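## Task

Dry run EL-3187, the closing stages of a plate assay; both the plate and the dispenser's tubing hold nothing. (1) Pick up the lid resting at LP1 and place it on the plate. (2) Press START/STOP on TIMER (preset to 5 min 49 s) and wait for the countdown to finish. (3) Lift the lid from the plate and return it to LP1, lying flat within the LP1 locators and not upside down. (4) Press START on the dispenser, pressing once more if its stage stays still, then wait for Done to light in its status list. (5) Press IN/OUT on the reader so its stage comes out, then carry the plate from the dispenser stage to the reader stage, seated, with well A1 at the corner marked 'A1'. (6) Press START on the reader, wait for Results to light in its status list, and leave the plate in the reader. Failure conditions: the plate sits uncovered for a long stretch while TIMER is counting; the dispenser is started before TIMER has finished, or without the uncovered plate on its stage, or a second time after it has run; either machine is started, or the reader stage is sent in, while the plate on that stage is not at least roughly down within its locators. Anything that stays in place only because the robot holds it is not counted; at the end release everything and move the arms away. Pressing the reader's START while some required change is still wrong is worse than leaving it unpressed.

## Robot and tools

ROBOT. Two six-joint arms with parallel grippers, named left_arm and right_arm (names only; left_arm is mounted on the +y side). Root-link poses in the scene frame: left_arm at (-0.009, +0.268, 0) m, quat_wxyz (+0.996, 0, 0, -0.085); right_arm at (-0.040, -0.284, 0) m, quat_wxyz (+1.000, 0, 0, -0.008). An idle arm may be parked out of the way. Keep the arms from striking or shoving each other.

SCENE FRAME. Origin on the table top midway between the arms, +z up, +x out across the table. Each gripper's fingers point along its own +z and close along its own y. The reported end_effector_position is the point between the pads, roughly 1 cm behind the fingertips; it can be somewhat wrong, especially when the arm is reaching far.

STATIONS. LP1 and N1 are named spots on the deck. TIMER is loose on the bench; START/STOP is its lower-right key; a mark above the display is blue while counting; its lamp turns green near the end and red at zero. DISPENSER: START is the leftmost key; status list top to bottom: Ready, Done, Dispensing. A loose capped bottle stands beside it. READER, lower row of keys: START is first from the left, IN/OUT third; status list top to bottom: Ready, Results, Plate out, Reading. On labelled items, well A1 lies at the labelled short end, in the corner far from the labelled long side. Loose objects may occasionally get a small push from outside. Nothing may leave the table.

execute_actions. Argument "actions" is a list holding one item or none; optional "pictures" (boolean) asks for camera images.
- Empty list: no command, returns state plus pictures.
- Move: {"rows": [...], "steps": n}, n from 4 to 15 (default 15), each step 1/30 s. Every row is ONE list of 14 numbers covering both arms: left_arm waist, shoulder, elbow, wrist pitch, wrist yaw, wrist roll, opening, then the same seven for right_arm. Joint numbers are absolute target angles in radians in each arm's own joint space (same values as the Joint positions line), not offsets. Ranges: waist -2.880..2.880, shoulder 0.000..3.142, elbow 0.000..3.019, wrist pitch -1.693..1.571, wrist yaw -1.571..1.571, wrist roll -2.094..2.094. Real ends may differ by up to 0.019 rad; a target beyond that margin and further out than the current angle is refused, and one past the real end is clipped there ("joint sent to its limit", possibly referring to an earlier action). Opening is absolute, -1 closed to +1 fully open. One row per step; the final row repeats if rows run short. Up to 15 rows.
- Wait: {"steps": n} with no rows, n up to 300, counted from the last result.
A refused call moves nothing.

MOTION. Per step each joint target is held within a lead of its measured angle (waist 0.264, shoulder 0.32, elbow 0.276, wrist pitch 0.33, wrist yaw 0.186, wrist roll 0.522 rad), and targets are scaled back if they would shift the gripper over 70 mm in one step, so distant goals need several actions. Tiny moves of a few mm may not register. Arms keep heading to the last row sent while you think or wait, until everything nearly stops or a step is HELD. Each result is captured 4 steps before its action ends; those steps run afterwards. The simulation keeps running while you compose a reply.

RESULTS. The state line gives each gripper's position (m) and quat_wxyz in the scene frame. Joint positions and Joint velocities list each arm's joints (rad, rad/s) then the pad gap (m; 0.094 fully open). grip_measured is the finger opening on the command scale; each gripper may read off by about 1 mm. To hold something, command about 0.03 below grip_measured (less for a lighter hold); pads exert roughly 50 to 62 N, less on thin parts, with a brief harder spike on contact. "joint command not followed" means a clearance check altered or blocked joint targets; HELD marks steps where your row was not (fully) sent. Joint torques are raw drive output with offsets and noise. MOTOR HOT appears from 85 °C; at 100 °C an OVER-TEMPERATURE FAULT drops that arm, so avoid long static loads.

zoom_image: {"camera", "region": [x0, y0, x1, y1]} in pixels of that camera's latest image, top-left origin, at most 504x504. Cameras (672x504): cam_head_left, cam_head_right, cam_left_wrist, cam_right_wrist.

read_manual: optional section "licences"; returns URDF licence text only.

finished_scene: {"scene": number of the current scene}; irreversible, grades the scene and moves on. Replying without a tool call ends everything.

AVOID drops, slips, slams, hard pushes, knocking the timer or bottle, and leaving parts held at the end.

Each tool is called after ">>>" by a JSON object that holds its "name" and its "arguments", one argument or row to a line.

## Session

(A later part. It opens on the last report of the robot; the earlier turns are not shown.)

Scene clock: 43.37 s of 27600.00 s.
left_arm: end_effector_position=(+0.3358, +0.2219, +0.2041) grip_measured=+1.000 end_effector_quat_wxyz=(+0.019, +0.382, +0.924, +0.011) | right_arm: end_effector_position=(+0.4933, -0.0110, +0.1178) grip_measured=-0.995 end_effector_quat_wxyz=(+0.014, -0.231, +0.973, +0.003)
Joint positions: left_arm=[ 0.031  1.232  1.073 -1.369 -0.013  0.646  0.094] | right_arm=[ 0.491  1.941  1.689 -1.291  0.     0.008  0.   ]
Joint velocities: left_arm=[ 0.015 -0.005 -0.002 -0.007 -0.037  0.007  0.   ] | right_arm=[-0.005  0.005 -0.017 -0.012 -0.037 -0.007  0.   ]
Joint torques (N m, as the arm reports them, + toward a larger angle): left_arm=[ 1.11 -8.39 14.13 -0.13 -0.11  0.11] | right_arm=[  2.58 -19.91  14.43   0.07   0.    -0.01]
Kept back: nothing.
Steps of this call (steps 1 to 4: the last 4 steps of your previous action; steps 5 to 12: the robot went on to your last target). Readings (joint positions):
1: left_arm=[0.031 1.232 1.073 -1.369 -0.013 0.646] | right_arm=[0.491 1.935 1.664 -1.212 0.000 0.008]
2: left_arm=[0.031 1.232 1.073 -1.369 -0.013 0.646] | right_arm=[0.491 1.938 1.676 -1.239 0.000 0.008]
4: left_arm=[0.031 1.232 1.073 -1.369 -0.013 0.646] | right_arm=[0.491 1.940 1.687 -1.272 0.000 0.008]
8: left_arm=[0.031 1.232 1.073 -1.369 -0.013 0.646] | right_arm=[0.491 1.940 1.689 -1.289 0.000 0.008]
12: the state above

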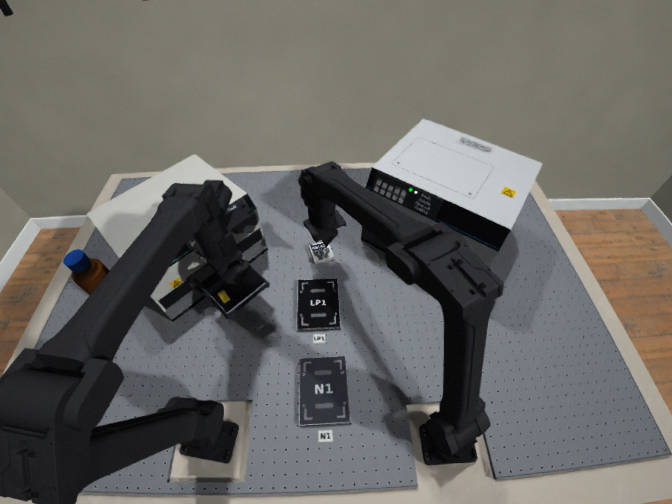

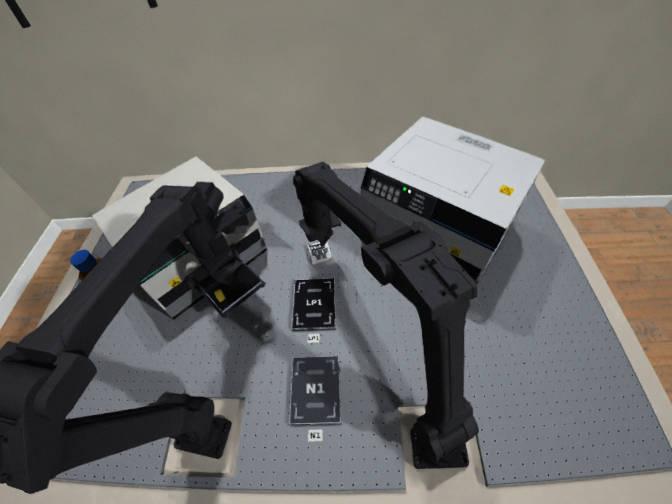

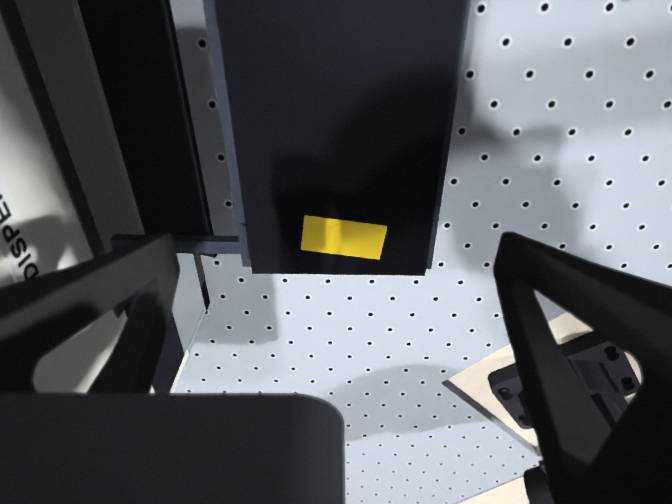

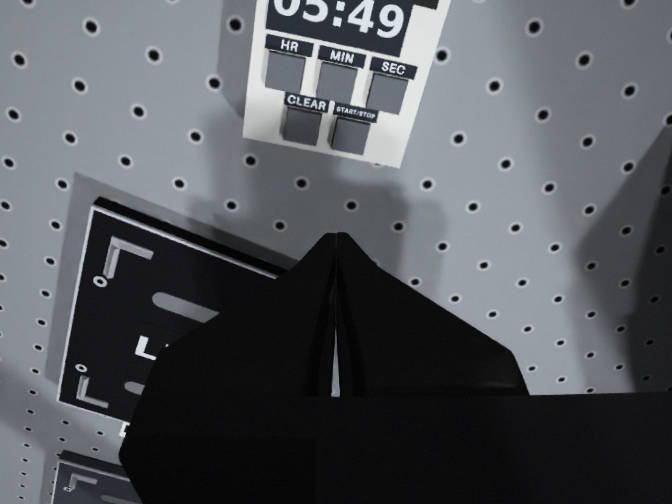

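>>> {"name": "zoom_image", "arguments": {
  "camera": "cam_right_wrist",
  "region": [168, 0, 504, 252]
}}

Region (168, 0, 504, 252) of cam_right_wrist's 672x504 image, scaled by 1.500, with more detail than that image has; it fills the top 378 rows of this view, and the rest is white.

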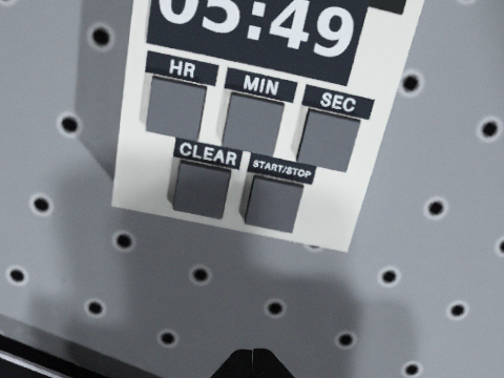

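>>> {"name": "execute_actions", "arguments": {
  "actions": [
    {"rows": [
[0.035,1.228,1.12,-1.381,-0.015,0.656,1.0, 0.484,1.976,1.72,-1.285,0,0,-1.0],
[0.035,1.228,1.12,-1.381,-0.015,0.656,1.0, 0.483,1.979,1.705,-1.275,0,0,-1.0],
[0.035,1.228,1.12,-1.381,-0.015,0.656,1.0, 0.482,1.983,1.70,-1.268,0,0,-1.0],
[0.035,1.228,1.12,-1.381,-0.015,0.656,1.0, 0.481,1.988,1.696,-1.26,0,0,-1.0],
[0.035,1.228,1.12,-1.381,-0.015,0.656,1.0, 0.480,1.993,1.692,-1.252,0,0,-1.0],
[0.035,1.228,1.12,-1.381,-0.015,0.656,1.0, 0.479,1.998,1.688,-1.244,0,0,-1.0],
[0.035,1.228,1.12,-1.381,-0.015,0.656,1.0, 0.478,2.003,1.684,-1.236,0,0,-1.0],
[0.035,1.228,1.12,-1.381,-0.015,0.656,1.0, 0.477,2.008,1.68,-1.228,0,0,-1.0],
[0.035,1.228,1.12,-1.381,-0.015,0.656,1.0, 0.477,2.012,1.676,-1.22,0,0,-1.0],
[0.035,1.228,1.12,-1.381,-0.015,0.656,1.0, 0.477,2.016,1.673,-1.213,0,0,-1.0],
[0.035,1.228,1.12,-1.381,-0.015,0.656,1.0, 0.477,2.019,1.671,-1.208,0,0,-1.0],
[0.035,1.228,1.12,-1.381,-0.015,0.656,1.0, 0.477,2.02,1.67,-1.206,0,0,-1.0]
], "steps": 14}
  ]
}}

>>> {"name": "execute_actions", "arguments": {
  "actions": [
    {"steps": 12}
  ],
  "pictures": true
}}

Scene clock: 46.00 s of 27600.00 s.
left_arm: end_effector_position=(+0.3358, +0.2219, +0.2041) grip_measured=+1.000 end_effector_quat_wxyz=(+0.019, +0.382, +0.924, +0.011) | right_arm: end_effector_position=(+0.5056, -0.0079, +0.1017) grip_measured=-0.995 end_effector_quat_wxyz=(+0.025, -0.229, +0.973, +0.006)
Joint positions: left_arm=[ 0.031  1.232  1.073 -1.369 -0.013  0.646  0.094] | right_arm=[ 0.486  1.97   1.689 -1.238  0.     0.008  0.   ]
Joint velocities: left_arm=[ 0.005  0.005 -0.012 -0.012  0.066  0.022  0.   ] | right_arm=[-0.034  0.181 -0.012  0.193  0.066 -0.007  0.   ]
Joint torques (N m, as the arm reports them, + toward a larger angle): left_arm=[ 1.22 -8.25 14.15 -0.07 -0.13  0.13] | right_arm=[  2.51 -20.3    8.59   0.89   0.    -0.01]
Steps of this call (steps 1 to 30: the robot went on to your last target; steps 31 to 69: nothing new was sent; steps 70 to 79: the first 10 steps of this action). Readings (joint positions):
70: left_arm=[0.031 1.232 1.073 -1.369 -0.013 0.646] | right_arm=[0.491 1.941 1.689 -1.291 0.000 0.008]
71: left_arm=[0.031 1.232 1.073 -1.369 -0.013 0.646] | right_arm=[0.491 1.942 1.689 -1.290 0.000 0.008]
73: left_arm=[0.031 1.232 1.073 -1.369 -0.013 0.646] | right_arm=[0.490 1.944 1.689 -1.282 0.000 0.008]
77: left_arm=[0.031 1.232 1.073 -1.369 -0.013 0.646] | right_arm=[0.488 1.958 1.689 -1.254 0.000 0.008]
79: the state above

Scene clock: 46.40 s of 27600.00 s.
left_arm: end_effector_position=(+0.3358, +0.2219, +0.2041) grip_measured=+1.000 end_effector_quat_wxyz=(+0.019, +0.382, +0.924, +0.011) | right_arm: end_effector_position=(+0.5064, -0.0100, +0.0807) grip_measured=-0.995 end_effector_quat_wxyz=(+0.016, -0.227, +0.974, +0.004)
Joint positions: left_arm=[ 0.031  1.232  1.073 -1.369 -0.013  0.646  0.094] | right_arm=[ 0.482  1.998  1.677 -1.217  0.     0.008  0.   ]
Joint velocities: left_arm=[ 0.005 -0.005 -0.027 -0.002  0.037 -0.007  0.   ] | right_arm=[-0.015 -0.005  0.002  0.007 -0.022 -0.037 -0.001]
Joint torques (N m, as the arm reports them, + toward a larger angle): left_arm=[ 1.14 -8.17 14.16 -0.09 -0.12  0.12] | right_arm=[  2.58 -21.78   9.23   0.86   0.    -0.01]
Kept back: nothing.
Steps of this call (steps 1 to 4: the last 4 steps of your previous action; steps 5 to 12: the robot went on to your last target). Readings (joint positions):
1: left_arm=[0.031 1.232 1.073 -1.369 -0.013 0.646] | right_arm=[0.485 1.976 1.688 -1.230 0.000 0.008]
2: left_arm=[0.031 1.232 1.073 -1.369 -0.013 0.646] | right_arm=[0.484 1.981 1.687 -1.224 0.000 0.008]
4: left_arm=[0.031 1.232 1.073 -1.369 -0.013 0.646] | right_arm=[0.483 1.990 1.682 -1.219 0.000 0.008]
8: left_arm=[0.031 1.232 1.073 -1.369 -0.013 0.646] | right_arm=[0.482 1.998 1.677 -1.217 0.000 0.008]
12: the state above

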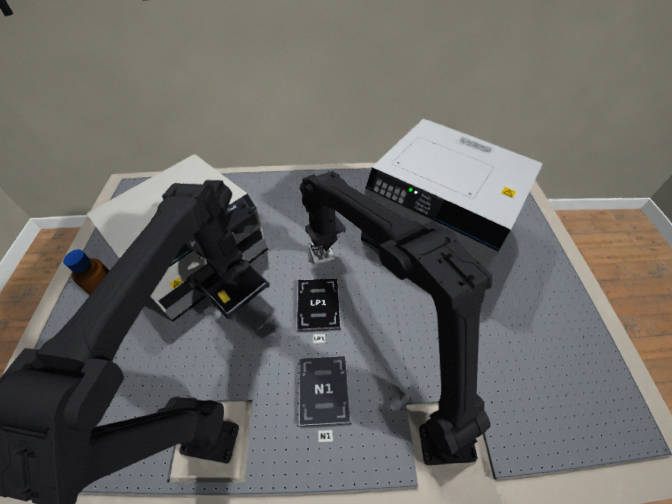

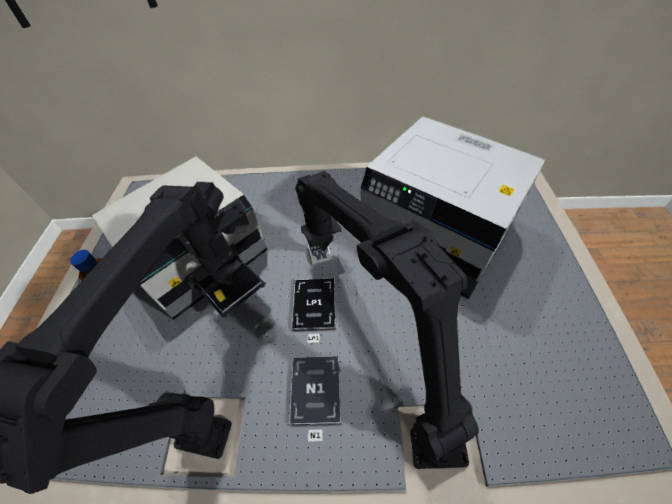

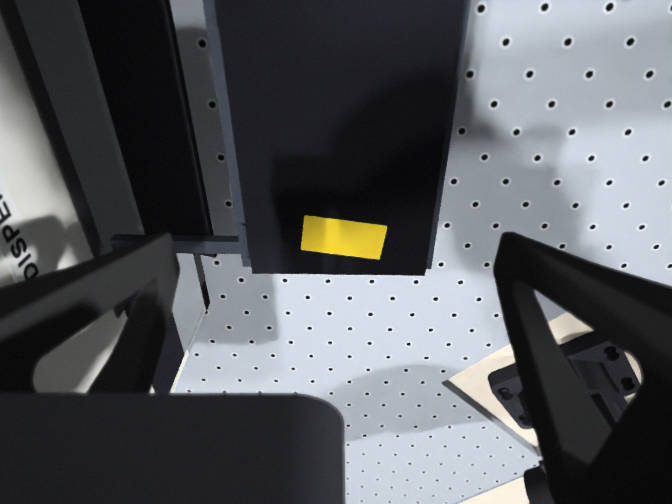

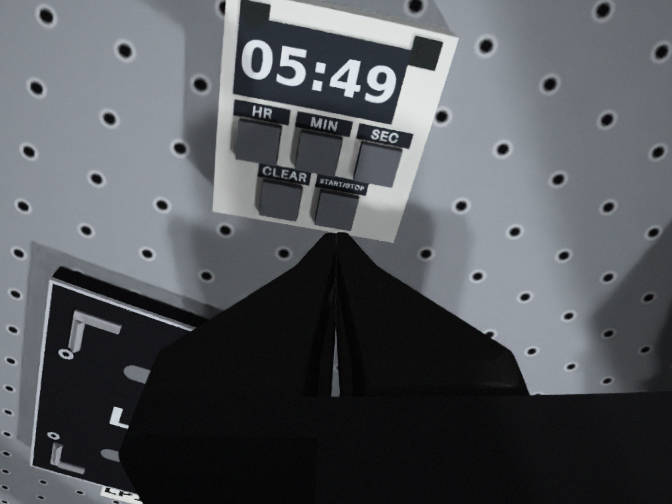

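>>> {"name": "zoom_image", "arguments": {
  "camera": "cam_right_wrist",
  "region": [212, 80, 464, 269]
}}

Region (212, 80, 464, 269) of cam_right_wrist's 672x504 image, scaled by 2.000, with more detail than that image has; it fills the top 378 rows of this view, and the rest is white.

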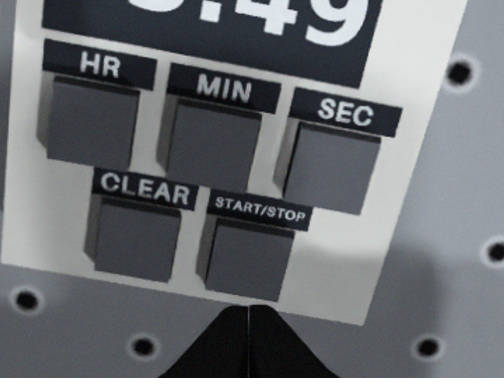

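>>> {"name": "execute_actions", "arguments": {
  "actions": [
    {"rows": [
[0.035,1.228,1.12,-1.381,-0.015,0.656,1.0, 0.477,2.023,1.67,-1.205,0,0,-1.0],
[0.035,1.228,1.12,-1.381,-0.015,0.656,1.0, 0.477,2.026,1.67,-1.204,0,0,-1.0],
[0.035,1.228,1.12,-1.381,-0.015,0.656,1.0, 0.477,2.029,1.67,-1.203,0,0,-1.0],
[0.035,1.228,1.12,-1.381,-0.015,0.656,1.0, 0.477,2.032,1.67,-1.202,0,0,-1.0],
[0.035,1.228,1.12,-1.381,-0.015,0.656,1.0, 0.477,2.035,1.67,-1.201,0,0,-1.0],
[0.035,1.228,1.12,-1.381,-0.015,0.656,1.0, 0.477,2.038,1.67,-1.200,0,0,-1.0],
[0.035,1.228,1.12,-1.381,-0.015,0.656,1.0, 0.477,2.041,1.67,-1.200,0,0,-1.0],
[0.035,1.228,1.12,-1.381,-0.015,0.656,1.0, 0.477,2.043,1.67,-1.200,0,0,-1.0],
[0.035,1.228,1.12,-1.381,-0.015,0.656,1.0, 0.477,2.045,1.67,-1.200,0,0,-1.0]
], "steps": 12}
  ]
}}

>>> {"name": "execute_actions", "arguments": {
  "actions": [
    {"steps": 12}
  ],
  "pictures": true
}}

Scene clock: 47.93 s of 27600.00 s.
left_arm: end_effector_position=(+0.3358, +0.2219, +0.2041) grip_measured=+1.000 end_effector_quat_wxyz=(+0.019, +0.382, +0.924, +0.011) | right_arm: end_effector_position=(+0.5076, -0.0094, +0.0789) grip_measured=-0.995 end_effector_quat_wxyz=(+0.017, -0.227, +0.974, +0.004)
Joint positions: left_arm=[ 0.031  1.232  1.073 -1.369 -0.013  0.646  0.094] | right_arm=[ 0.482  2.001  1.677 -1.211  0.     0.008  0.   ]
Joint velocities: left_arm=[-0.005 -0.005 -0.007  0.007 -0.051  0.007  0.   ] | right_arm=[ 0.005  0.063 -0.022 -0.002  0.037  0.081  0.   ]
Joint torques (N m, as the arm reports them, + toward a larger angle): left_arm=[ 1.2  -8.08 14.15 -0.16 -0.13  0.12] | right_arm=[  2.64 -20.23   9.25   0.87   0.01  -0.01]
Steps of this call (steps 1 to 30: the robot went on to your last target; steps 31 to 38: nothing new was sent; steps 39 to 46: the first 8 steps of this action). Readings (joint positions):
39: left_arm=[0.031 1.232 1.073 -1.369 -0.013 0.646] | right_arm=[0.482 1.998 1.677 -1.217 0.000 0.008]
40: left_arm=[0.031 1.232 1.073 -1.369 -0.013 0.646] | right_arm=[0.482 1.998 1.677 -1.216 0.000 0.008]
42: left_arm=[0.031 1.232 1.073 -1.369 -0.013 0.646] | right_arm=[0.482 1.998 1.677 -1.214 0.000 0.008]
46: the state above

Scene clock: 48.33 s of 27600.00 s.
left_arm: end_effector_position=(+0.3358, +0.2219, +0.2041) grip_measured=+1.000 end_effector_quat_wxyz=(+0.019, +0.382, +0.924, +0.011) | right_arm: end_effector_position=(+0.5069, -0.0098, +0.0701) grip_measured=-0.995 end_effector_quat_wxyz=(+0.010, -0.227, +0.974, +0.002)
Joint positions: left_arm=[ 0.031  1.232  1.073 -1.369 -0.013  0.646  0.094] | right_arm=[ 0.482  2.016  1.677 -1.21   0.     0.008  0.   ]
Joint velocities: left_arm=[-0.005  0.005 -0.027 -0.002 -0.081 -0.007  0.   ] | right_arm=[ 0.024 -0.024 -0.002  0.002 -0.051 -0.037 -0.   ]
Joint torques (N m, as the arm reports them, + toward a larger angle): left_arm=[ 1.15 -8.29 14.13 -0.09 -0.14  0.12] | right_arm=[  2.69 -21.22   9.17   0.86   0.01  -0.01]
Kept back: nothing.
Steps of this call (steps 1 to 4: the last 4 steps of your previous action; steps 5 to 12: the robot went on to your last target). Readings (joint positions):
1: left_arm=[0.031 1.232 1.073 -1.369 -0.013 0.646] | right_arm=[0.482 2.003 1.677 -1.211 0.000 0.008]
2: left_arm=[0.031 1.232 1.073 -1.369 -0.013 0.646] | right_arm=[0.482 2.005 1.677 -1.210 0.000 0.008]
4: left_arm=[0.031 1.232 1.073 -1.369 -0.013 0.646] | right_arm=[0.482 2.010 1.677 -1.210 0.000 0.008]
8: left_arm=[0.031 1.232 1.073 -1.369 -0.013 0.646] | right_arm=[0.482 2.015 1.677 -1.210 0.000 0.008]
12: the state above

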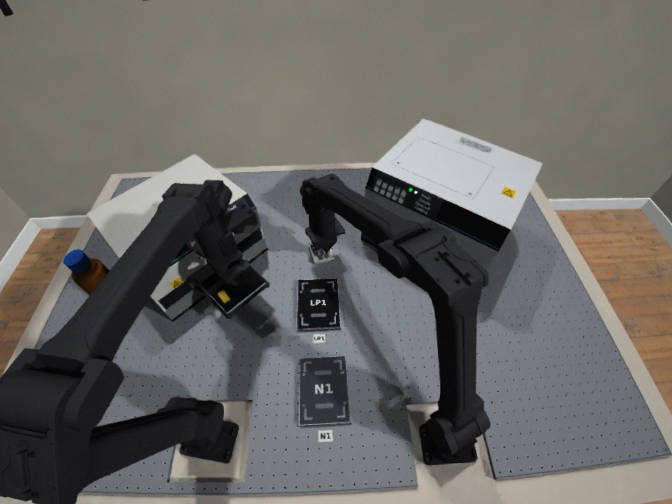

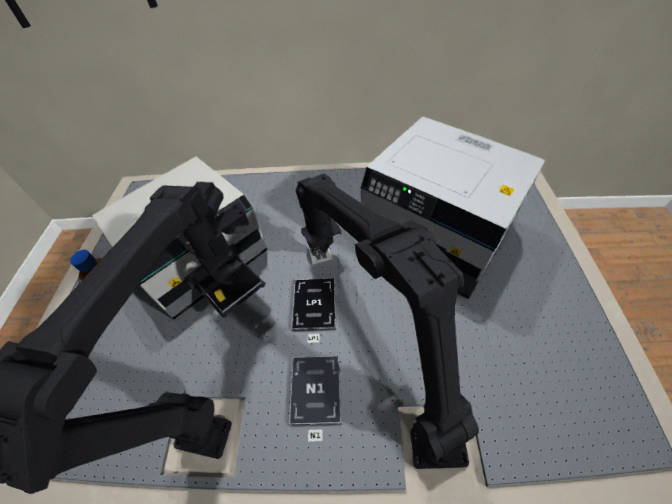

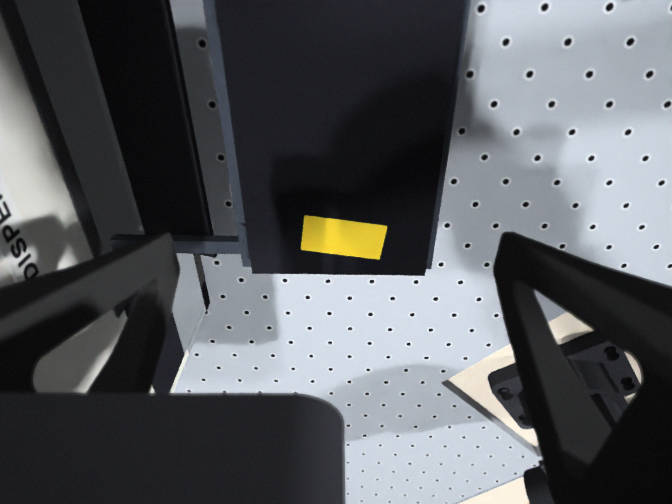

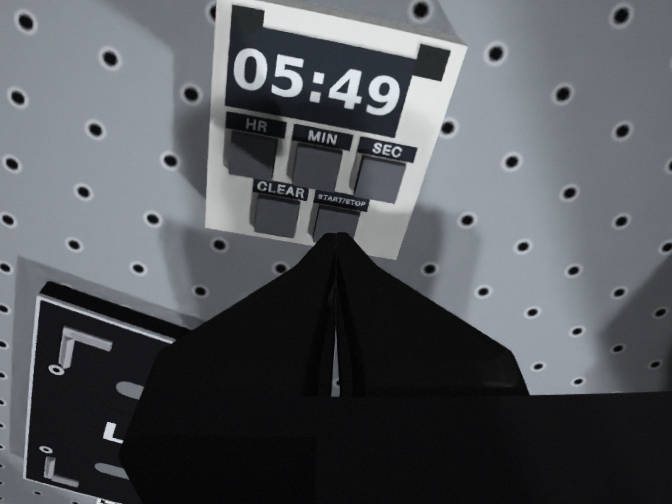

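>>> {"name": "zoom_image", "arguments": {
  "camera": "cam_right_wrist",
  "region": [212, 80, 464, 269]
}}

Region (212, 80, 464, 269) of cam_right_wrist's 672x504 image, scaled by 2.000, with more detail than that image has; it fills the top 378 rows of this view, and the rest is white.

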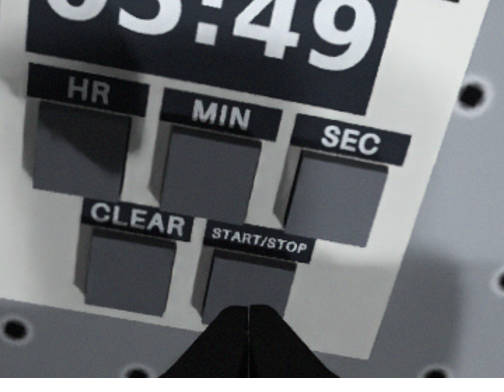

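>>> {"name": "execute_actions", "arguments": {
  "actions": [
    {"rows": [
[0.035,1.228,1.12,-1.381,-0.015,0.656,1.0, 0.477,2.049,1.67,-1.200,0,0,-1.0],
[0.035,1.228,1.12,-1.381,-0.015,0.656,1.0, 0.477,2.053,1.67,-1.200,0,0,-1.0],
[0.035,1.228,1.12,-1.381,-0.015,0.656,1.0, 0.477,2.056,1.67,-1.200,0,0,-1.0],
[0.035,1.228,1.12,-1.381,-0.015,0.656,1.0, 0.477,2.059,1.67,-1.200,0,0,-1.0],
[0.035,1.228,1.12,-1.381,-0.015,0.656,1.0, 0.477,2.062,1.67,-1.200,0,0,-1.0],
[0.035,1.228,1.12,-1.381,-0.015,0.656,1.0, 0.477,2.064,1.67,-1.200,0,0,-1.0],
[0.035,1.228,1.12,-1.381,-0.015,0.656,1.0, 0.477,2.066,1.67,-1.200,0,0,-1.0],
[0.035,1.228,1.12,-1.381,-0.015,0.656,1.0, 0.477,2.068,1.67,-1.200,0,0,-1.0],
[0.035,1.228,1.12,-1.381,-0.015,0.656,1.0, 0.477,2.070,1.67,-1.200,0,0,-1.0],
[0.035,1.228,1.12,-1.381,-0.015,0.656,1.0, 0.477,2.072,1.67,-1.200,0,0,-1.0],
[0.035,1.228,1.12,-1.381,-0.015,0.656,1.0, 0.477,2.074,1.67,-1.200,0,0,-1.0],
[0.035,1.228,1.12,-1.381,-0.015,0.656,1.0, 0.477,2.076,1.67,-1.200,0,0,-1.0],
[0.035,1.228,1.12,-1.381,-0.015,0.656,1.0, 0.477,2.078,1.67,-1.200,0,0,-1.0],
[0.035,1.228,1.12,-1.381,-0.015,0.656,1.0, 0.477,2.080,1.67,-1.200,0,0,-1.0]
], "steps": 15}
  ]
}}

>>> {"name": "execute_actions", "arguments": {
  "actions": [
    {"steps": 12}
  ],
  "pictures": true
}}

Scene clock: 49.57 s of 27600.00 s.
left_arm: end_effector_position=(+0.3358, +0.2219, +0.2041) grip_measured=+1.000 end_effector_quat_wxyz=(+0.019, +0.382, +0.924, +0.011) | right_arm: end_effector_position=(+0.5058, -0.0104, +0.0584) grip_measured=-0.995 end_effector_quat_wxyz=(+0.001, -0.227, +0.974, +0.000)
Joint positions: left_arm=[ 0.031  1.232  1.073 -1.369 -0.013  0.646  0.094] | right_arm=[ 0.482  2.036  1.677 -1.21   0.     0.008  0.   ]
Joint velocities: left_arm=[ 0.005 -0.015  0.012 -0.002  0.007 -0.007  0.   ] | right_arm=[-0.015  0.103 -0.002  0.002 -0.007  0.037 -0.001]
Joint torques (N m, as the arm reports them, + toward a larger angle): left_arm=[ 1.05 -8.17 14.15 -0.1  -0.12  0.11] | right_arm=[  2.69 -21.12   9.04   0.81   0.    -0.01]
Steps of this call (steps 1 to 26: the robot went on to your last target; steps 27 to 37: the first 11 steps of this action). Readings (joint positions):
27: left_arm=[0.031 1.232 1.073 -1.369 -0.013 0.646] | right_arm=[0.482 2.016 1.677 -1.210 0.000 0.008]
28: left_arm=[0.031 1.232 1.073 -1.369 -0.013 0.646] | right_arm=[0.482 2.016 1.677 -1.210 0.000 0.008]
30: left_arm=[0.031 1.232 1.073 -1.369 -0.013 0.646] | right_arm=[0.482 2.017 1.677 -1.210 0.000 0.008]
34: left_arm=[0.031 1.232 1.073 -1.369 -0.013 0.646] | right_arm=[0.482 2.026 1.677 -1.210 0.000 0.008]
37: the state above

Scene clock: 49.97 s of 27600.00 s.
left_arm: end_effector_position=(+0.3358, +0.2219, +0.2041) grip_measured=+1.000 end_effector_quat_wxyz=(+0.019, +0.382, +0.924, +0.011) | right_arm: end_effector_position=(+0.5050, -0.0107, +0.0506) grip_measured=-0.995 end_effector_quat_wxyz=(-0.005, -0.227, +0.974, -0.001)
Joint positions: left_arm=[ 0.031  1.232  1.073 -1.369 -0.013  0.646  0.094] | right_arm=[ 0.482  2.049  1.677 -1.209  0.     0.008  0.   ]
Joint velocities: left_arm=[-0.005  0.005 -0.017 -0.007 -0.037  0.066  0.   ] | right_arm=[ 0.005  0.005 -0.012 -0.002  0.022  0.037  0.   ]
Joint torques (N m, as the arm reports them, + toward a larger angle): left_arm=[ 1.24 -8.27 14.19 -0.14 -0.13  0.11] | right_arm=[  2.69 -21.23   8.96   0.71   0.    -0.02]
Kept back: nothing.
Steps of this call (steps 1 to 4: the last 4 steps of your previous action; steps 5 to 12: the robot went on to your last target). Readings (joint positions):
1: left_arm=[0.031 1.232 1.073 -1.369 -0.013 0.646] | right_arm=[0.482 2.039 1.677 -1.210 0.000 0.008]
2: left_arm=[0.031 1.232 1.073 -1.369 -0.013 0.646] | right_arm=[0.482 2.042 1.677 -1.210 0.000 0.008]
4: left_arm=[0.031 1.232 1.073 -1.369 -0.013 0.646] | right_arm=[0.482 2.047 1.677 -1.210 0.000 0.008]
8: left_arm=[0.031 1.232 1.073 -1.369 -0.013 0.646] | right_arm=[0.482 2.049 1.677 -1.210 0.000 0.008]
12: the state above

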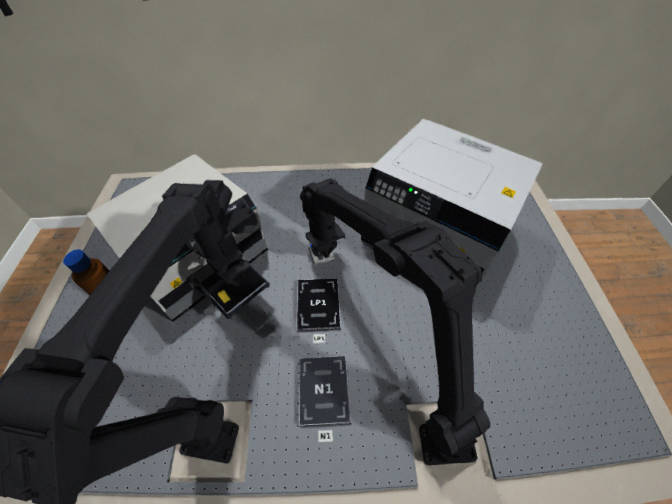

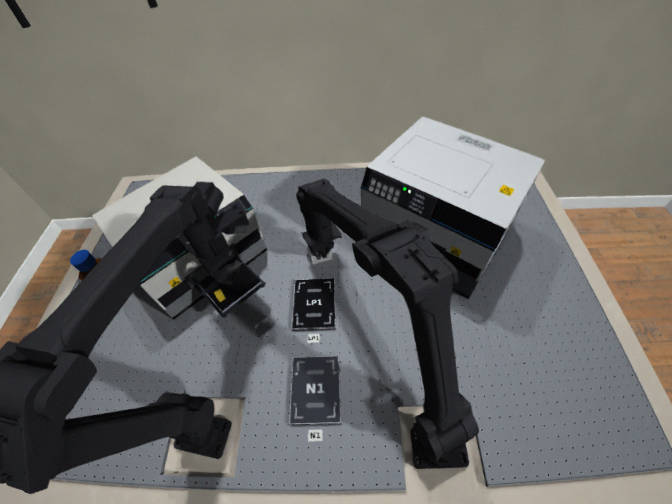

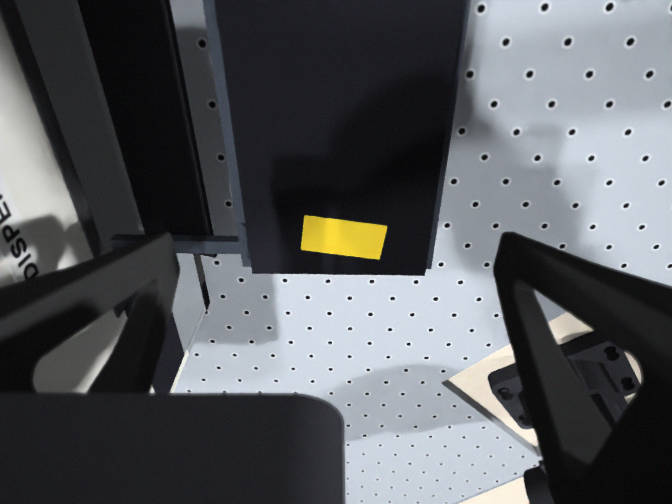

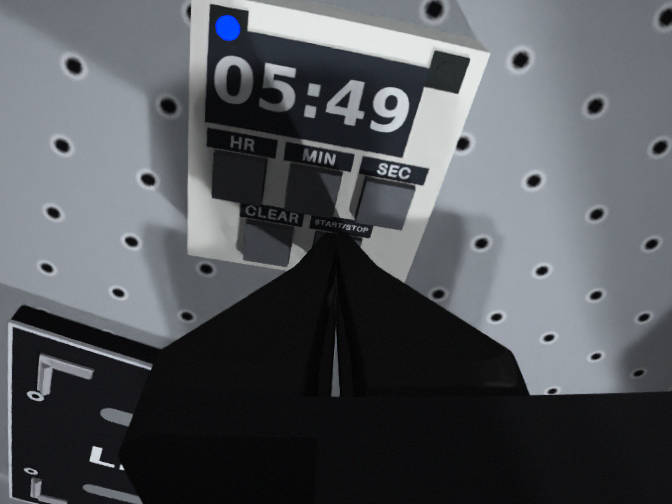

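>>> {"name": "execute_actions", "arguments": {
  "actions": [
    {"rows": [
[0.035,1.228,1.12,-1.381,-0.015,0.656,1.0, 0.477,2.065,1.67,-1.200,0,0,-1.0],
[0.035,1.228,1.12,-1.381,-0.015,0.656,1.0, 0.477,2.05,1.67,-1.200,0,0,-1.0],
[0.035,1.228,1.12,-1.381,-0.015,0.656,1.0, 0.477,2.04,1.67,-1.200,0,0,-1.0],
[0.035,1.228,1.12,-1.381,-0.015,0.656,1.0, 0.477,2.03,1.67,-1.200,0,0,-1.0],
[0.035,1.228,1.12,-1.381,-0.015,0.656,1.0, 0.477,2.02,1.67,-1.200,0,0,-1.0],
[0.035,1.228,1.12,-1.381,-0.015,0.656,1.0, 0.477,2.01,1.67,-1.200,0,0,-1.0],
[0.035,1.228,1.12,-1.381,-0.015,0.656,1.0, 0.477,2.00,1.67,-1.200,0,0,-1.0],
[0.035,1.228,1.12,-1.381,-0.015,0.656,1.0, 0.477,1.99,1.67,-1.200,0,0,-1.0],
[0.035,1.228,1.12,-1.381,-0.015,0.656,1.0, 0.477,1.98,1.67,-1.200,0,0,-1.0],
[0.035,1.228,1.12,-1.381,-0.015,0.656,1.0, 0.477,1.972,1.67,-1.200,0,0,-1.0],
[0.035,1.228,1.12,-1.381,-0.015,0.656,1.0, 0.477,1.966,1.67,-1.200,0,0,-1.0],
[0.035,1.228,1.12,-1.381,-0.015,0.656,1.0, 0.477,1.96,1.67,-1.200,0,0,-1.0]
], "steps": 15}
  ],
  "pictures": true
}}

Scene clock: 50.73 s of 27600.00 s.
left_arm: end_effector_position=(+0.3358, +0.2219, +0.2041) grip_measured=+1.000 end_effector_quat_wxyz=(+0.019, +0.382, +0.924, +0.011) | right_arm: end_effector_position=(+0.5074, -0.0096, +0.0728) grip_measured=-0.995 end_effector_quat_wxyz=(+0.013, -0.227, +0.974, +0.003)
Joint positions: left_arm=[ 0.031  1.232  1.073 -1.369 -0.013  0.646  0.094] | right_arm=[ 0.482  2.011  1.677 -1.209  0.     0.008  0.   ]
Joint velocities: left_arm=[ 0.005  0.005  0.017 -0.032 -0.007  0.022  0.   ] | right_arm=[ 0.005 -0.278 -0.002 -0.007 -0.037 -0.022  0.001]
Joint torques (N m, as the arm reports them, + toward a larger angle): left_arm=[ 1.17 -8.02 14.14 -0.09 -0.12  0.11] | right_arm=[  2.6  -26.54   9.21   0.83   0.    -0.01]
Steps of this call (steps 1 to 12: the robot went on to your last target; steps 13 to 23: the first 11 steps of this action). Readings (joint positions):
13: left_arm=[0.031 1.232 1.073 -1.369 -0.013 0.646] | right_arm=[0.482 2.049 1.677 -1.209 0.000 0.008]
14: left_arm=[0.031 1.232 1.073 -1.369 -0.013 0.646] | right_arm=[0.482 2.049 1.677 -1.209 0.000 0.008]
16: left_arm=[0.031 1.232 1.073 -1.369 -0.013 0.646] | right_arm=[0.482 2.048 1.677 -1.209 0.000 0.008]
20: left_arm=[0.031 1.232 1.073 -1.369 -0.013 0.646] | right_arm=[0.482 2.035 1.677 -1.209 0.000 0.008]
23: the state above

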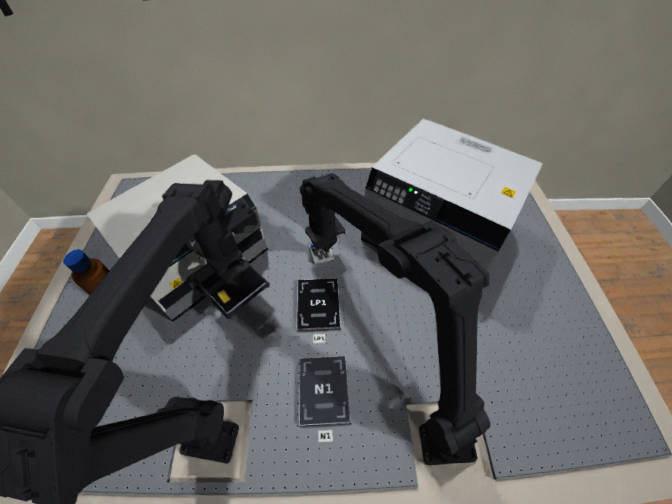

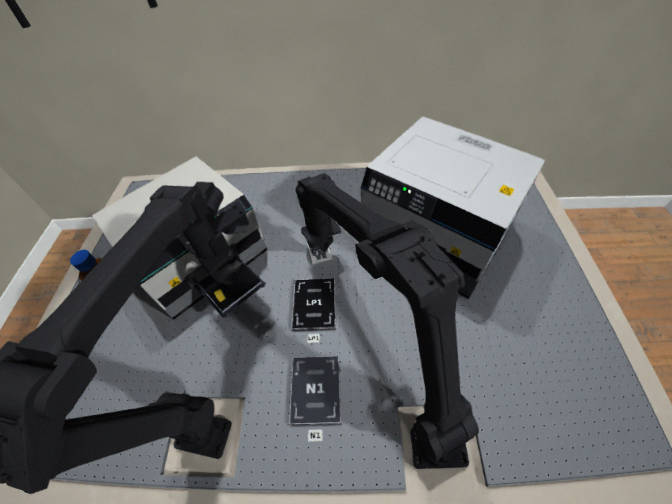

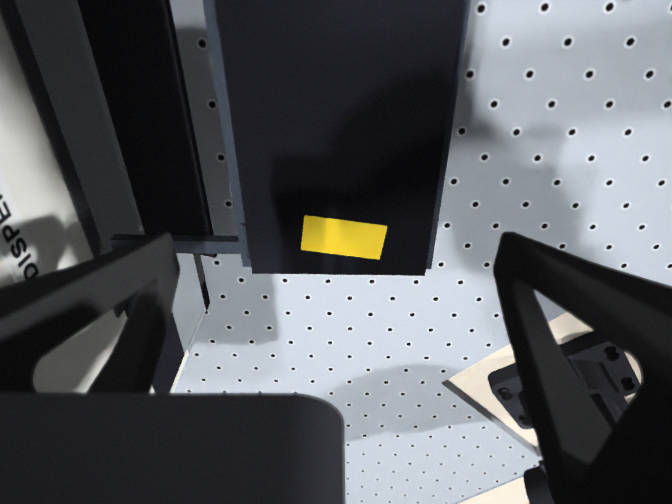

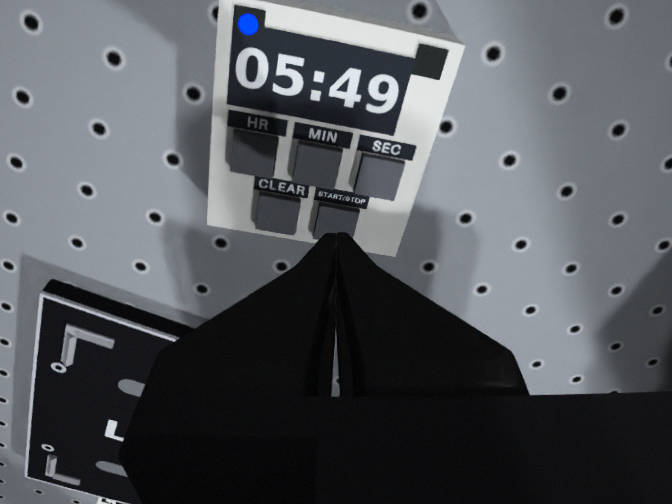

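>>> {"name": "execute_actions", "arguments": {
  "actions": [
    {"rows": [
[0.037,1.22,1.10,-1.375,-0.015,0.65,0.9, 0.477,1.95,1.655,-1.18,0,0,-1.0],
[0.042,1.208,1.085,-1.36,-0.015,0.64,0.75, 0.477,1.935,1.63,-1.14,0,0,-1.0],
[0.05,1.193,1.07,-1.343,-0.015,0.62,0.6, 0.477,1.915,1.595,-1.09,0,0,-1.0],
[0.06,1.175,1.06,-1.325,-0.015,0.60,0.45, 0.477,1.89,1.55,-1.03,0,0,-1.0],
[0.071,1.155,1.05,-1.305,-0.015,0.575,0.3, 0.477,1.86,1.50,-0.955,0,0,-1.0],
[0.083,1.133,1.04,-1.283,-0.015,0.55,0.15, 0.477,1.826,1.44,-0.87,0,0,-1.0],
[0.095,1.11,1.03,-1.26,-0.015,0.52,0.0, 0.477,1.79,1.377,-0.78,0,0,-1.0],
[0.107,1.087,1.019,-1.237,-0.015,0.49,-0.15, 0.477,1.754,1.314,-0.69,0,0,-1.0],
[0.12,1.063,1.008,-1.213,-0.015,0.46,-0.3, 0.477,1.718,1.251,-0.60,0,0,-1.0],
[0.133,1.039,0.997,-1.189,-0.015,0.43,-0.45, 0.477,1.682,1.188,-0.51,0,0,-1.0],
[0.146,1.015,0.986,-1.165,-0.015,0.40,-0.6, 0.477,1.646,1.125,-0.42,0,0,-1.0],
[0.159,0.991,0.975,-1.141,-0.015,0.37,-0.75, 0.477,1.61,1.062,-0.33,0,0,-1.0],
[0.172,0.967,0.964,-1.117,-0.015,0.34,-0.9, 0.477,1.574,0.999,-0.24,0,0,-1.0],
[0.185,0.943,0.953,-1.093,-0.015,0.31,-1.0, 0.477,1.538,0.936,-0.15,0,0,-1.0],
[0.198,0.919,0.942,-1.069,-0.015,0.28,-1.0, 0.477,1.502,0.873,-0.06,0,0,-1.0]
], "steps": 15}
  ]
}}

>>> {"name": "execute_actions", "arguments": {
  "actions": [
    {"rows": [
[0.211,0.895,0.931,-1.045,-0.015,0.25,-1.0, 0.477,1.466,0.81,0.03,0,0,-1.0],
[0.224,0.871,0.92,-1.021,-0.015,0.22,-1.0, 0.477,1.43,0.747,0.12,0,0,-1.0],
[0.237,0.847,0.909,-0.997,-0.015,0.19,-1.0, 0.477,1.394,0.684,0.21,0,0,-1.0],
[0.25,0.823,0.897,-0.973,-0.015,0.16,-1.0, 0.477,1.358,0.621,0.30,0,0,-1.0],
[0.262,0.80,0.886,-0.949,-0.015,0.13,-1.0, 0.477,1.322,0.558,0.39,0,0,-1.0],
[0.273,0.778,0.875,-0.926,-0.015,0.105,-1.0, 0.475,1.286,0.495,0.48,0,0,-1.0],
[0.283,0.758,0.865,-0.905,-0.015,0.08,-1.0, 0.47,1.25,0.432,0.57,0,0,-1.0],
[0.292,0.74,0.856,-0.886,-0.015,0.058,-1.0, 0.46,1.214,0.369,0.66,0,0,-1.0],
[0.30,0.724,0.848,-0.869,-0.015,0.038,-1.0, 0.445,1.18,0.308,0.745,0,0,-1.0],
[0.306,0.711,0.841,-0.855,-0.015,0.022,-1.0, 0.425,1.15,0.252,0.825,0,0,-1.0],
[0.311,0.70,0.836,-0.844,-0.015,0.008,-1.0, 0.40,1.123,0.203,0.895,0,0,-1.0],
[0.314,0.692,0.832,-0.836,-0.015,-0.002,-1.0, 0.37,1.10,0.16,0.955,0,0,-1.0],
[0.315,0.687,0.83,-0.831,-0.015,-0.008,-1.0, 0.338,1.082,0.125,1.005,0,0,-1.0],
[0.315,0.684,0.829,-0.828,-0.015,-0.012,-1.0, 0.305,1.068,0.098,1.045,0,0,-1.0],
[0.315,0.683,0.829,-0.827,-0.015,-0.012,-1.0, 0.27,1.058,0.078,1.072,0,0,-1.0]
], "steps": 15}
  ]
}}

>>> {"name": "execute_actions", "arguments": {
  "actions": [
    {"rows": [
[0.315,0.683,0.829,-0.827,-0.015,-0.012,-1.0, 0.235,1.052,0.066,1.09,0,0,-1.0],
[0.315,0.683,0.829,-0.827,-0.015,-0.012,-1.0, 0.20,1.05,0.06,1.10,0,0,-1.0],
[0.315,0.683,0.829,-0.827,-0.015,-0.012,-1.0, 0.165,1.05,0.06,1.10,0,0,-1.0],
[0.315,0.683,0.829,-0.827,-0.015,-0.012,-1.0, 0.13,1.05,0.06,1.10,0,0,-1.0],
[0.315,0.683,0.829,-0.827,-0.015,-0.012,-1.0, 0.10,1.05,0.06,1.10,0,0,-1.0],
[0.315,0.683,0.829,-0.827,-0.015,-0.012,-1.0, 0.073,1.05,0.06,1.10,0,0,-1.0],
[0.315,0.683,0.829,-0.827,-0.015,-0.012,-1.0, 0.05,1.05,0.06,1.10,0,0,-1.0],
[0.315,0.683,0.829,-0.827,-0.015,-0.012,-1.0, 0.032,1.05,0.06,1.10,0,0,-1.0],
[0.315,0.683,0.829,-0.827,-0.015,-0.012,-1.0, 0.018,1.05,0.06,1.10,0,0,-1.0],
[0.315,0.683,0.829,-0.827,-0.015,-0.012,-1.0, 0.008,1.05,0.06,1.10,0,0,-1.0],
[0.315,0.683,0.829,-0.827,-0.015,-0.012,-1.0, 0.002,1.05,0.06,1.10,0,0,-1.0],
[0.315,0.683,0.829,-0.827,-0.015,-0.012,-1.0, 0.0,1.05,0.06,1.10,0,0,-1.0]
], "steps": 15}
  ],
  "pictures": true
}}

Scene clock: 57.37 s of 27600.00 s.
left_arm: end_effector_position=(+0.3386, +0.2490, +0.2238) grip_measured=-0.526 end_effector_quat_wxyz=(+0.121, +0.281, +0.952, +0.034) | right_arm: end_effector_position=(+0.4924, -0.0171, +0.0861) grip_measured=-0.995 end_effector_quat_wxyz=(+0.222, -0.221, +0.948, +0.054)
Joint positions: left_arm=[ 0.109  1.089  0.995 -1.226 -0.013  0.514  0.022] | right_arm=[ 0.482  1.739  1.23  -0.601  0.     0.008  0.   ]
Joint velocities: left_arm=[ 0.474 -0.845 -0.281  0.652  0.037 -0.652 -0.146] | right_arm=[-0.015 -1.118 -1.775  2.518  0.007 -0.007 -0.   ]
Joint torques (N m, as the arm reports them, + toward a larger angle): left_arm=[ 1.53 -8.11 11.21  0.94 -0.13 -0.1 ] | right_arm=[  2.67 -22.03  10.04   0.93   0.    -0.01]
Steps of this call (steps 1 to 4: the last 4 steps of your previous action; steps 5 to 30: the robot went on to your last target; steps 31 to 188: nothing new was sent; steps 189 to 199: the first 11 steps of this action). Readings (joint positions):
189: left_arm=[0.031 1.232 1.073 -1.369 -0.013 0.646] | right_arm=[0.482 1.952 1.675 -1.205 0.000 0.008]
190: left_arm=[0.031 1.232 1.073 -1.369 -0.013 0.646] | right_arm=[0.482 1.950 1.669 -1.190 0.000 0.008]
192: left_arm=[0.032 1.226 1.068 -1.359 -0.013 0.638] | right_arm=[0.482 1.935 1.626 -1.120 0.000 0.008]
196: left_arm=[0.064 1.167 1.029 -1.291 -0.013 0.582] | right_arm=[0.482 1.844 1.423 -0.853 0.000 0.008]
199: the state above

Scene clock: 57.87 s of 27600.00 s.
left_arm: end_effector_position=(+0.3265, +0.3113, +0.3059) grip_measured=-0.983 end_effector_quat_wxyz=(+0.384, -0.009, +0.922, +0.050) | right_arm: end_effector_position=(+0.3475, -0.1047, +0.1774) grip_measured=-0.995 end_effector_quat_wxyz=(+0.638, -0.160, +0.739, +0.144)
Joint positions: left_arm=[ 0.292  0.723  0.844 -0.895 -0.013  0.109  0.001] | right_arm=[0.451 1.175 0.3   0.73  0.    0.008 0.   ]
Joint velocities: left_arm=[ 0.2   -0.454 -0.208  0.413 -0.007 -0.667 -0.001] | right_arm=[-0.523 -0.904 -1.634  2.254  0.037 -0.066  0.001]
Joint torques (N m, as the arm reports them, + toward a larger angle): left_arm=[ 1.45 -2.15 11.83  2.04 -0.16 -0.06] | right_arm=[ 1.44 -6.84  8.56  1.98  0.01 -0.02]
Steps of this call (steps 1 to 4: the last 4 steps of your previous action; steps 5 to 15: the first 11 steps of this action). Readings (joint positions):
5: left_arm=[0.181 0.944 0.949 -1.109 -0.013 0.379] | right_arm=[0.482 1.539 0.921 -0.155 0.000 0.008]
6: left_arm=[0.193 0.917 0.939 -1.085 -0.013 0.350] | right_arm=[0.482 1.499 0.861 -0.065 0.000 0.008]
8: left_arm=[0.218 0.867 0.917 -1.037 -0.013 0.292] | right_arm=[0.482 1.420 0.738 0.117 0.000 0.008]
12: left_arm=[0.265 0.776 0.871 -0.947 -0.013 0.180] | right_arm=[0.480 1.274 0.487 0.476 0.000 0.008]
15: the state above

Scene clock: 58.37 s of 27600.00 s.
left_arm: end_effector_position=(+0.3237, +0.3154, +0.3166) grip_measured=-0.983 end_effector_quat_wxyz=(+0.417, -0.063, +0.906, +0.035) | right_arm: end_effector_position=(+0.3073, -0.2846, +0.1965) grip_measured=-0.995 end_effector_quat_wxyz=(+0.740, +0.003, +0.673, +0.003)
Joint positions: left_arm=[ 0.305  0.682  0.825 -0.85  -0.013  0.003  0.001] | right_arm=[0.017 1.05  0.06  1.084 0.    0.008 0.   ]
Joint velocities: left_arm=[ 0.005 -0.005  0.002  0.017  0.022  0.007 -0.001] | right_arm=[-0.308 -0.005 -0.002 -0.002  0.081 -0.081 -0.001]
Joint torques (N m, as the arm reports them, + toward a larger angle): left_arm=[ 1.71 -1.37 11.77  2.3  -0.19 -0.09] | right_arm=[ 3.52 -3.63  7.29  2.76  0.01 -0.01]
Steps of this call (steps 1 to 4: the last 4 steps of your previous action; steps 5 to 15: the first 11 steps of this action). Readings (joint positions):
5: left_arm=[0.305 0.683 0.828 -0.855 -0.013 0.036] | right_arm=[0.297 1.064 0.092 1.012 0.000 0.008]
6: left_arm=[0.305 0.682 0.828 -0.853 -0.013 0.029] | right_arm=[0.261 1.055 0.074 1.039 0.000 0.008]
8: left_arm=[0.305 0.682 0.827 -0.850 -0.013 0.018] | right_arm=[0.190 1.050 0.060 1.069 0.000 0.008]
12: left_arm=[0.305 0.682 0.825 -0.850 -0.013 0.007] | right_arm=[0.068 1.050 0.060 1.082 0.000 0.008]
15: the state above

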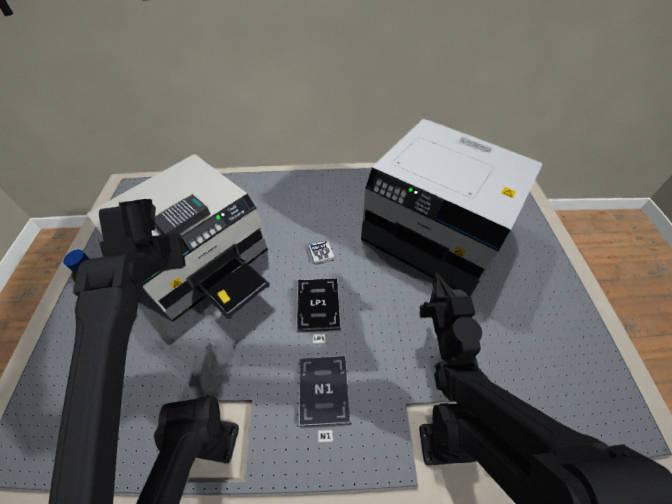

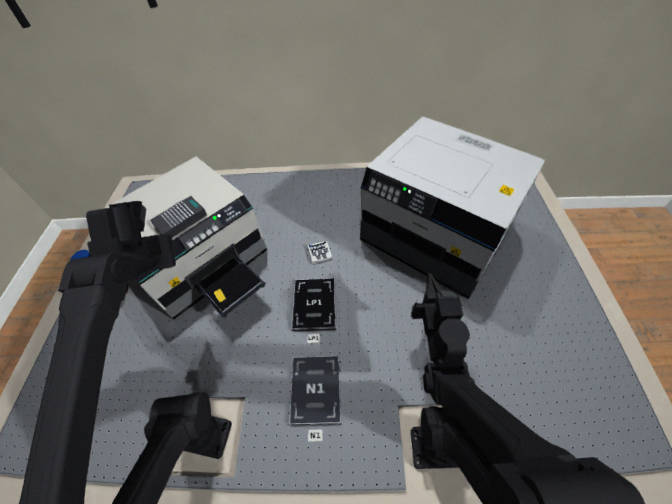

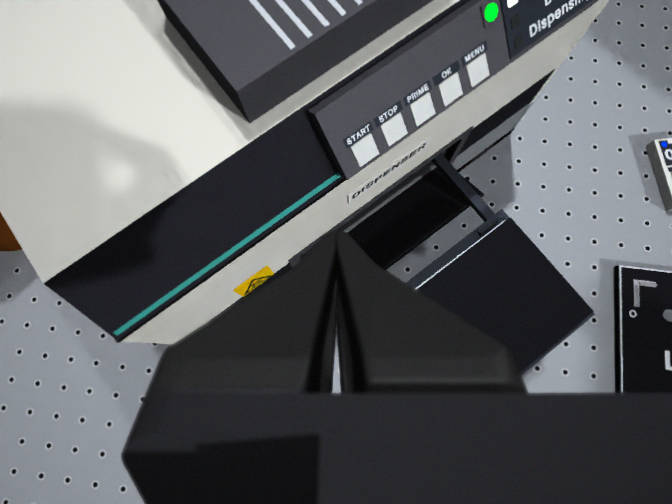

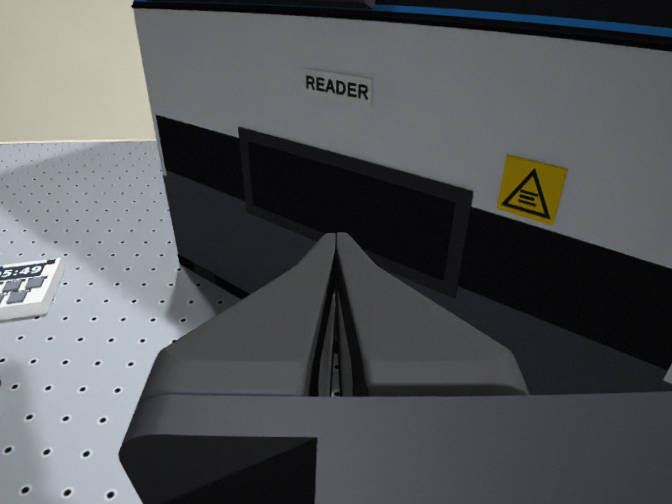

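>>> {"name": "zoom_image", "arguments": {
  "camera": "cam_left_wrist",
  "region": [290, 0, 626, 252]
}}

Region (290, 0, 626, 252) of cam_left_wrist's 672x504 image, scaled by 1.500, with more detail than that image has; it fills the top 378 rows of this view, and the rest is white.

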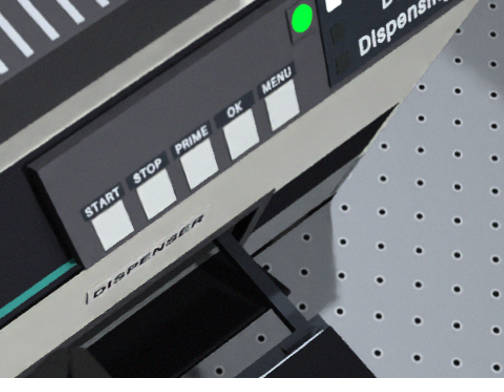

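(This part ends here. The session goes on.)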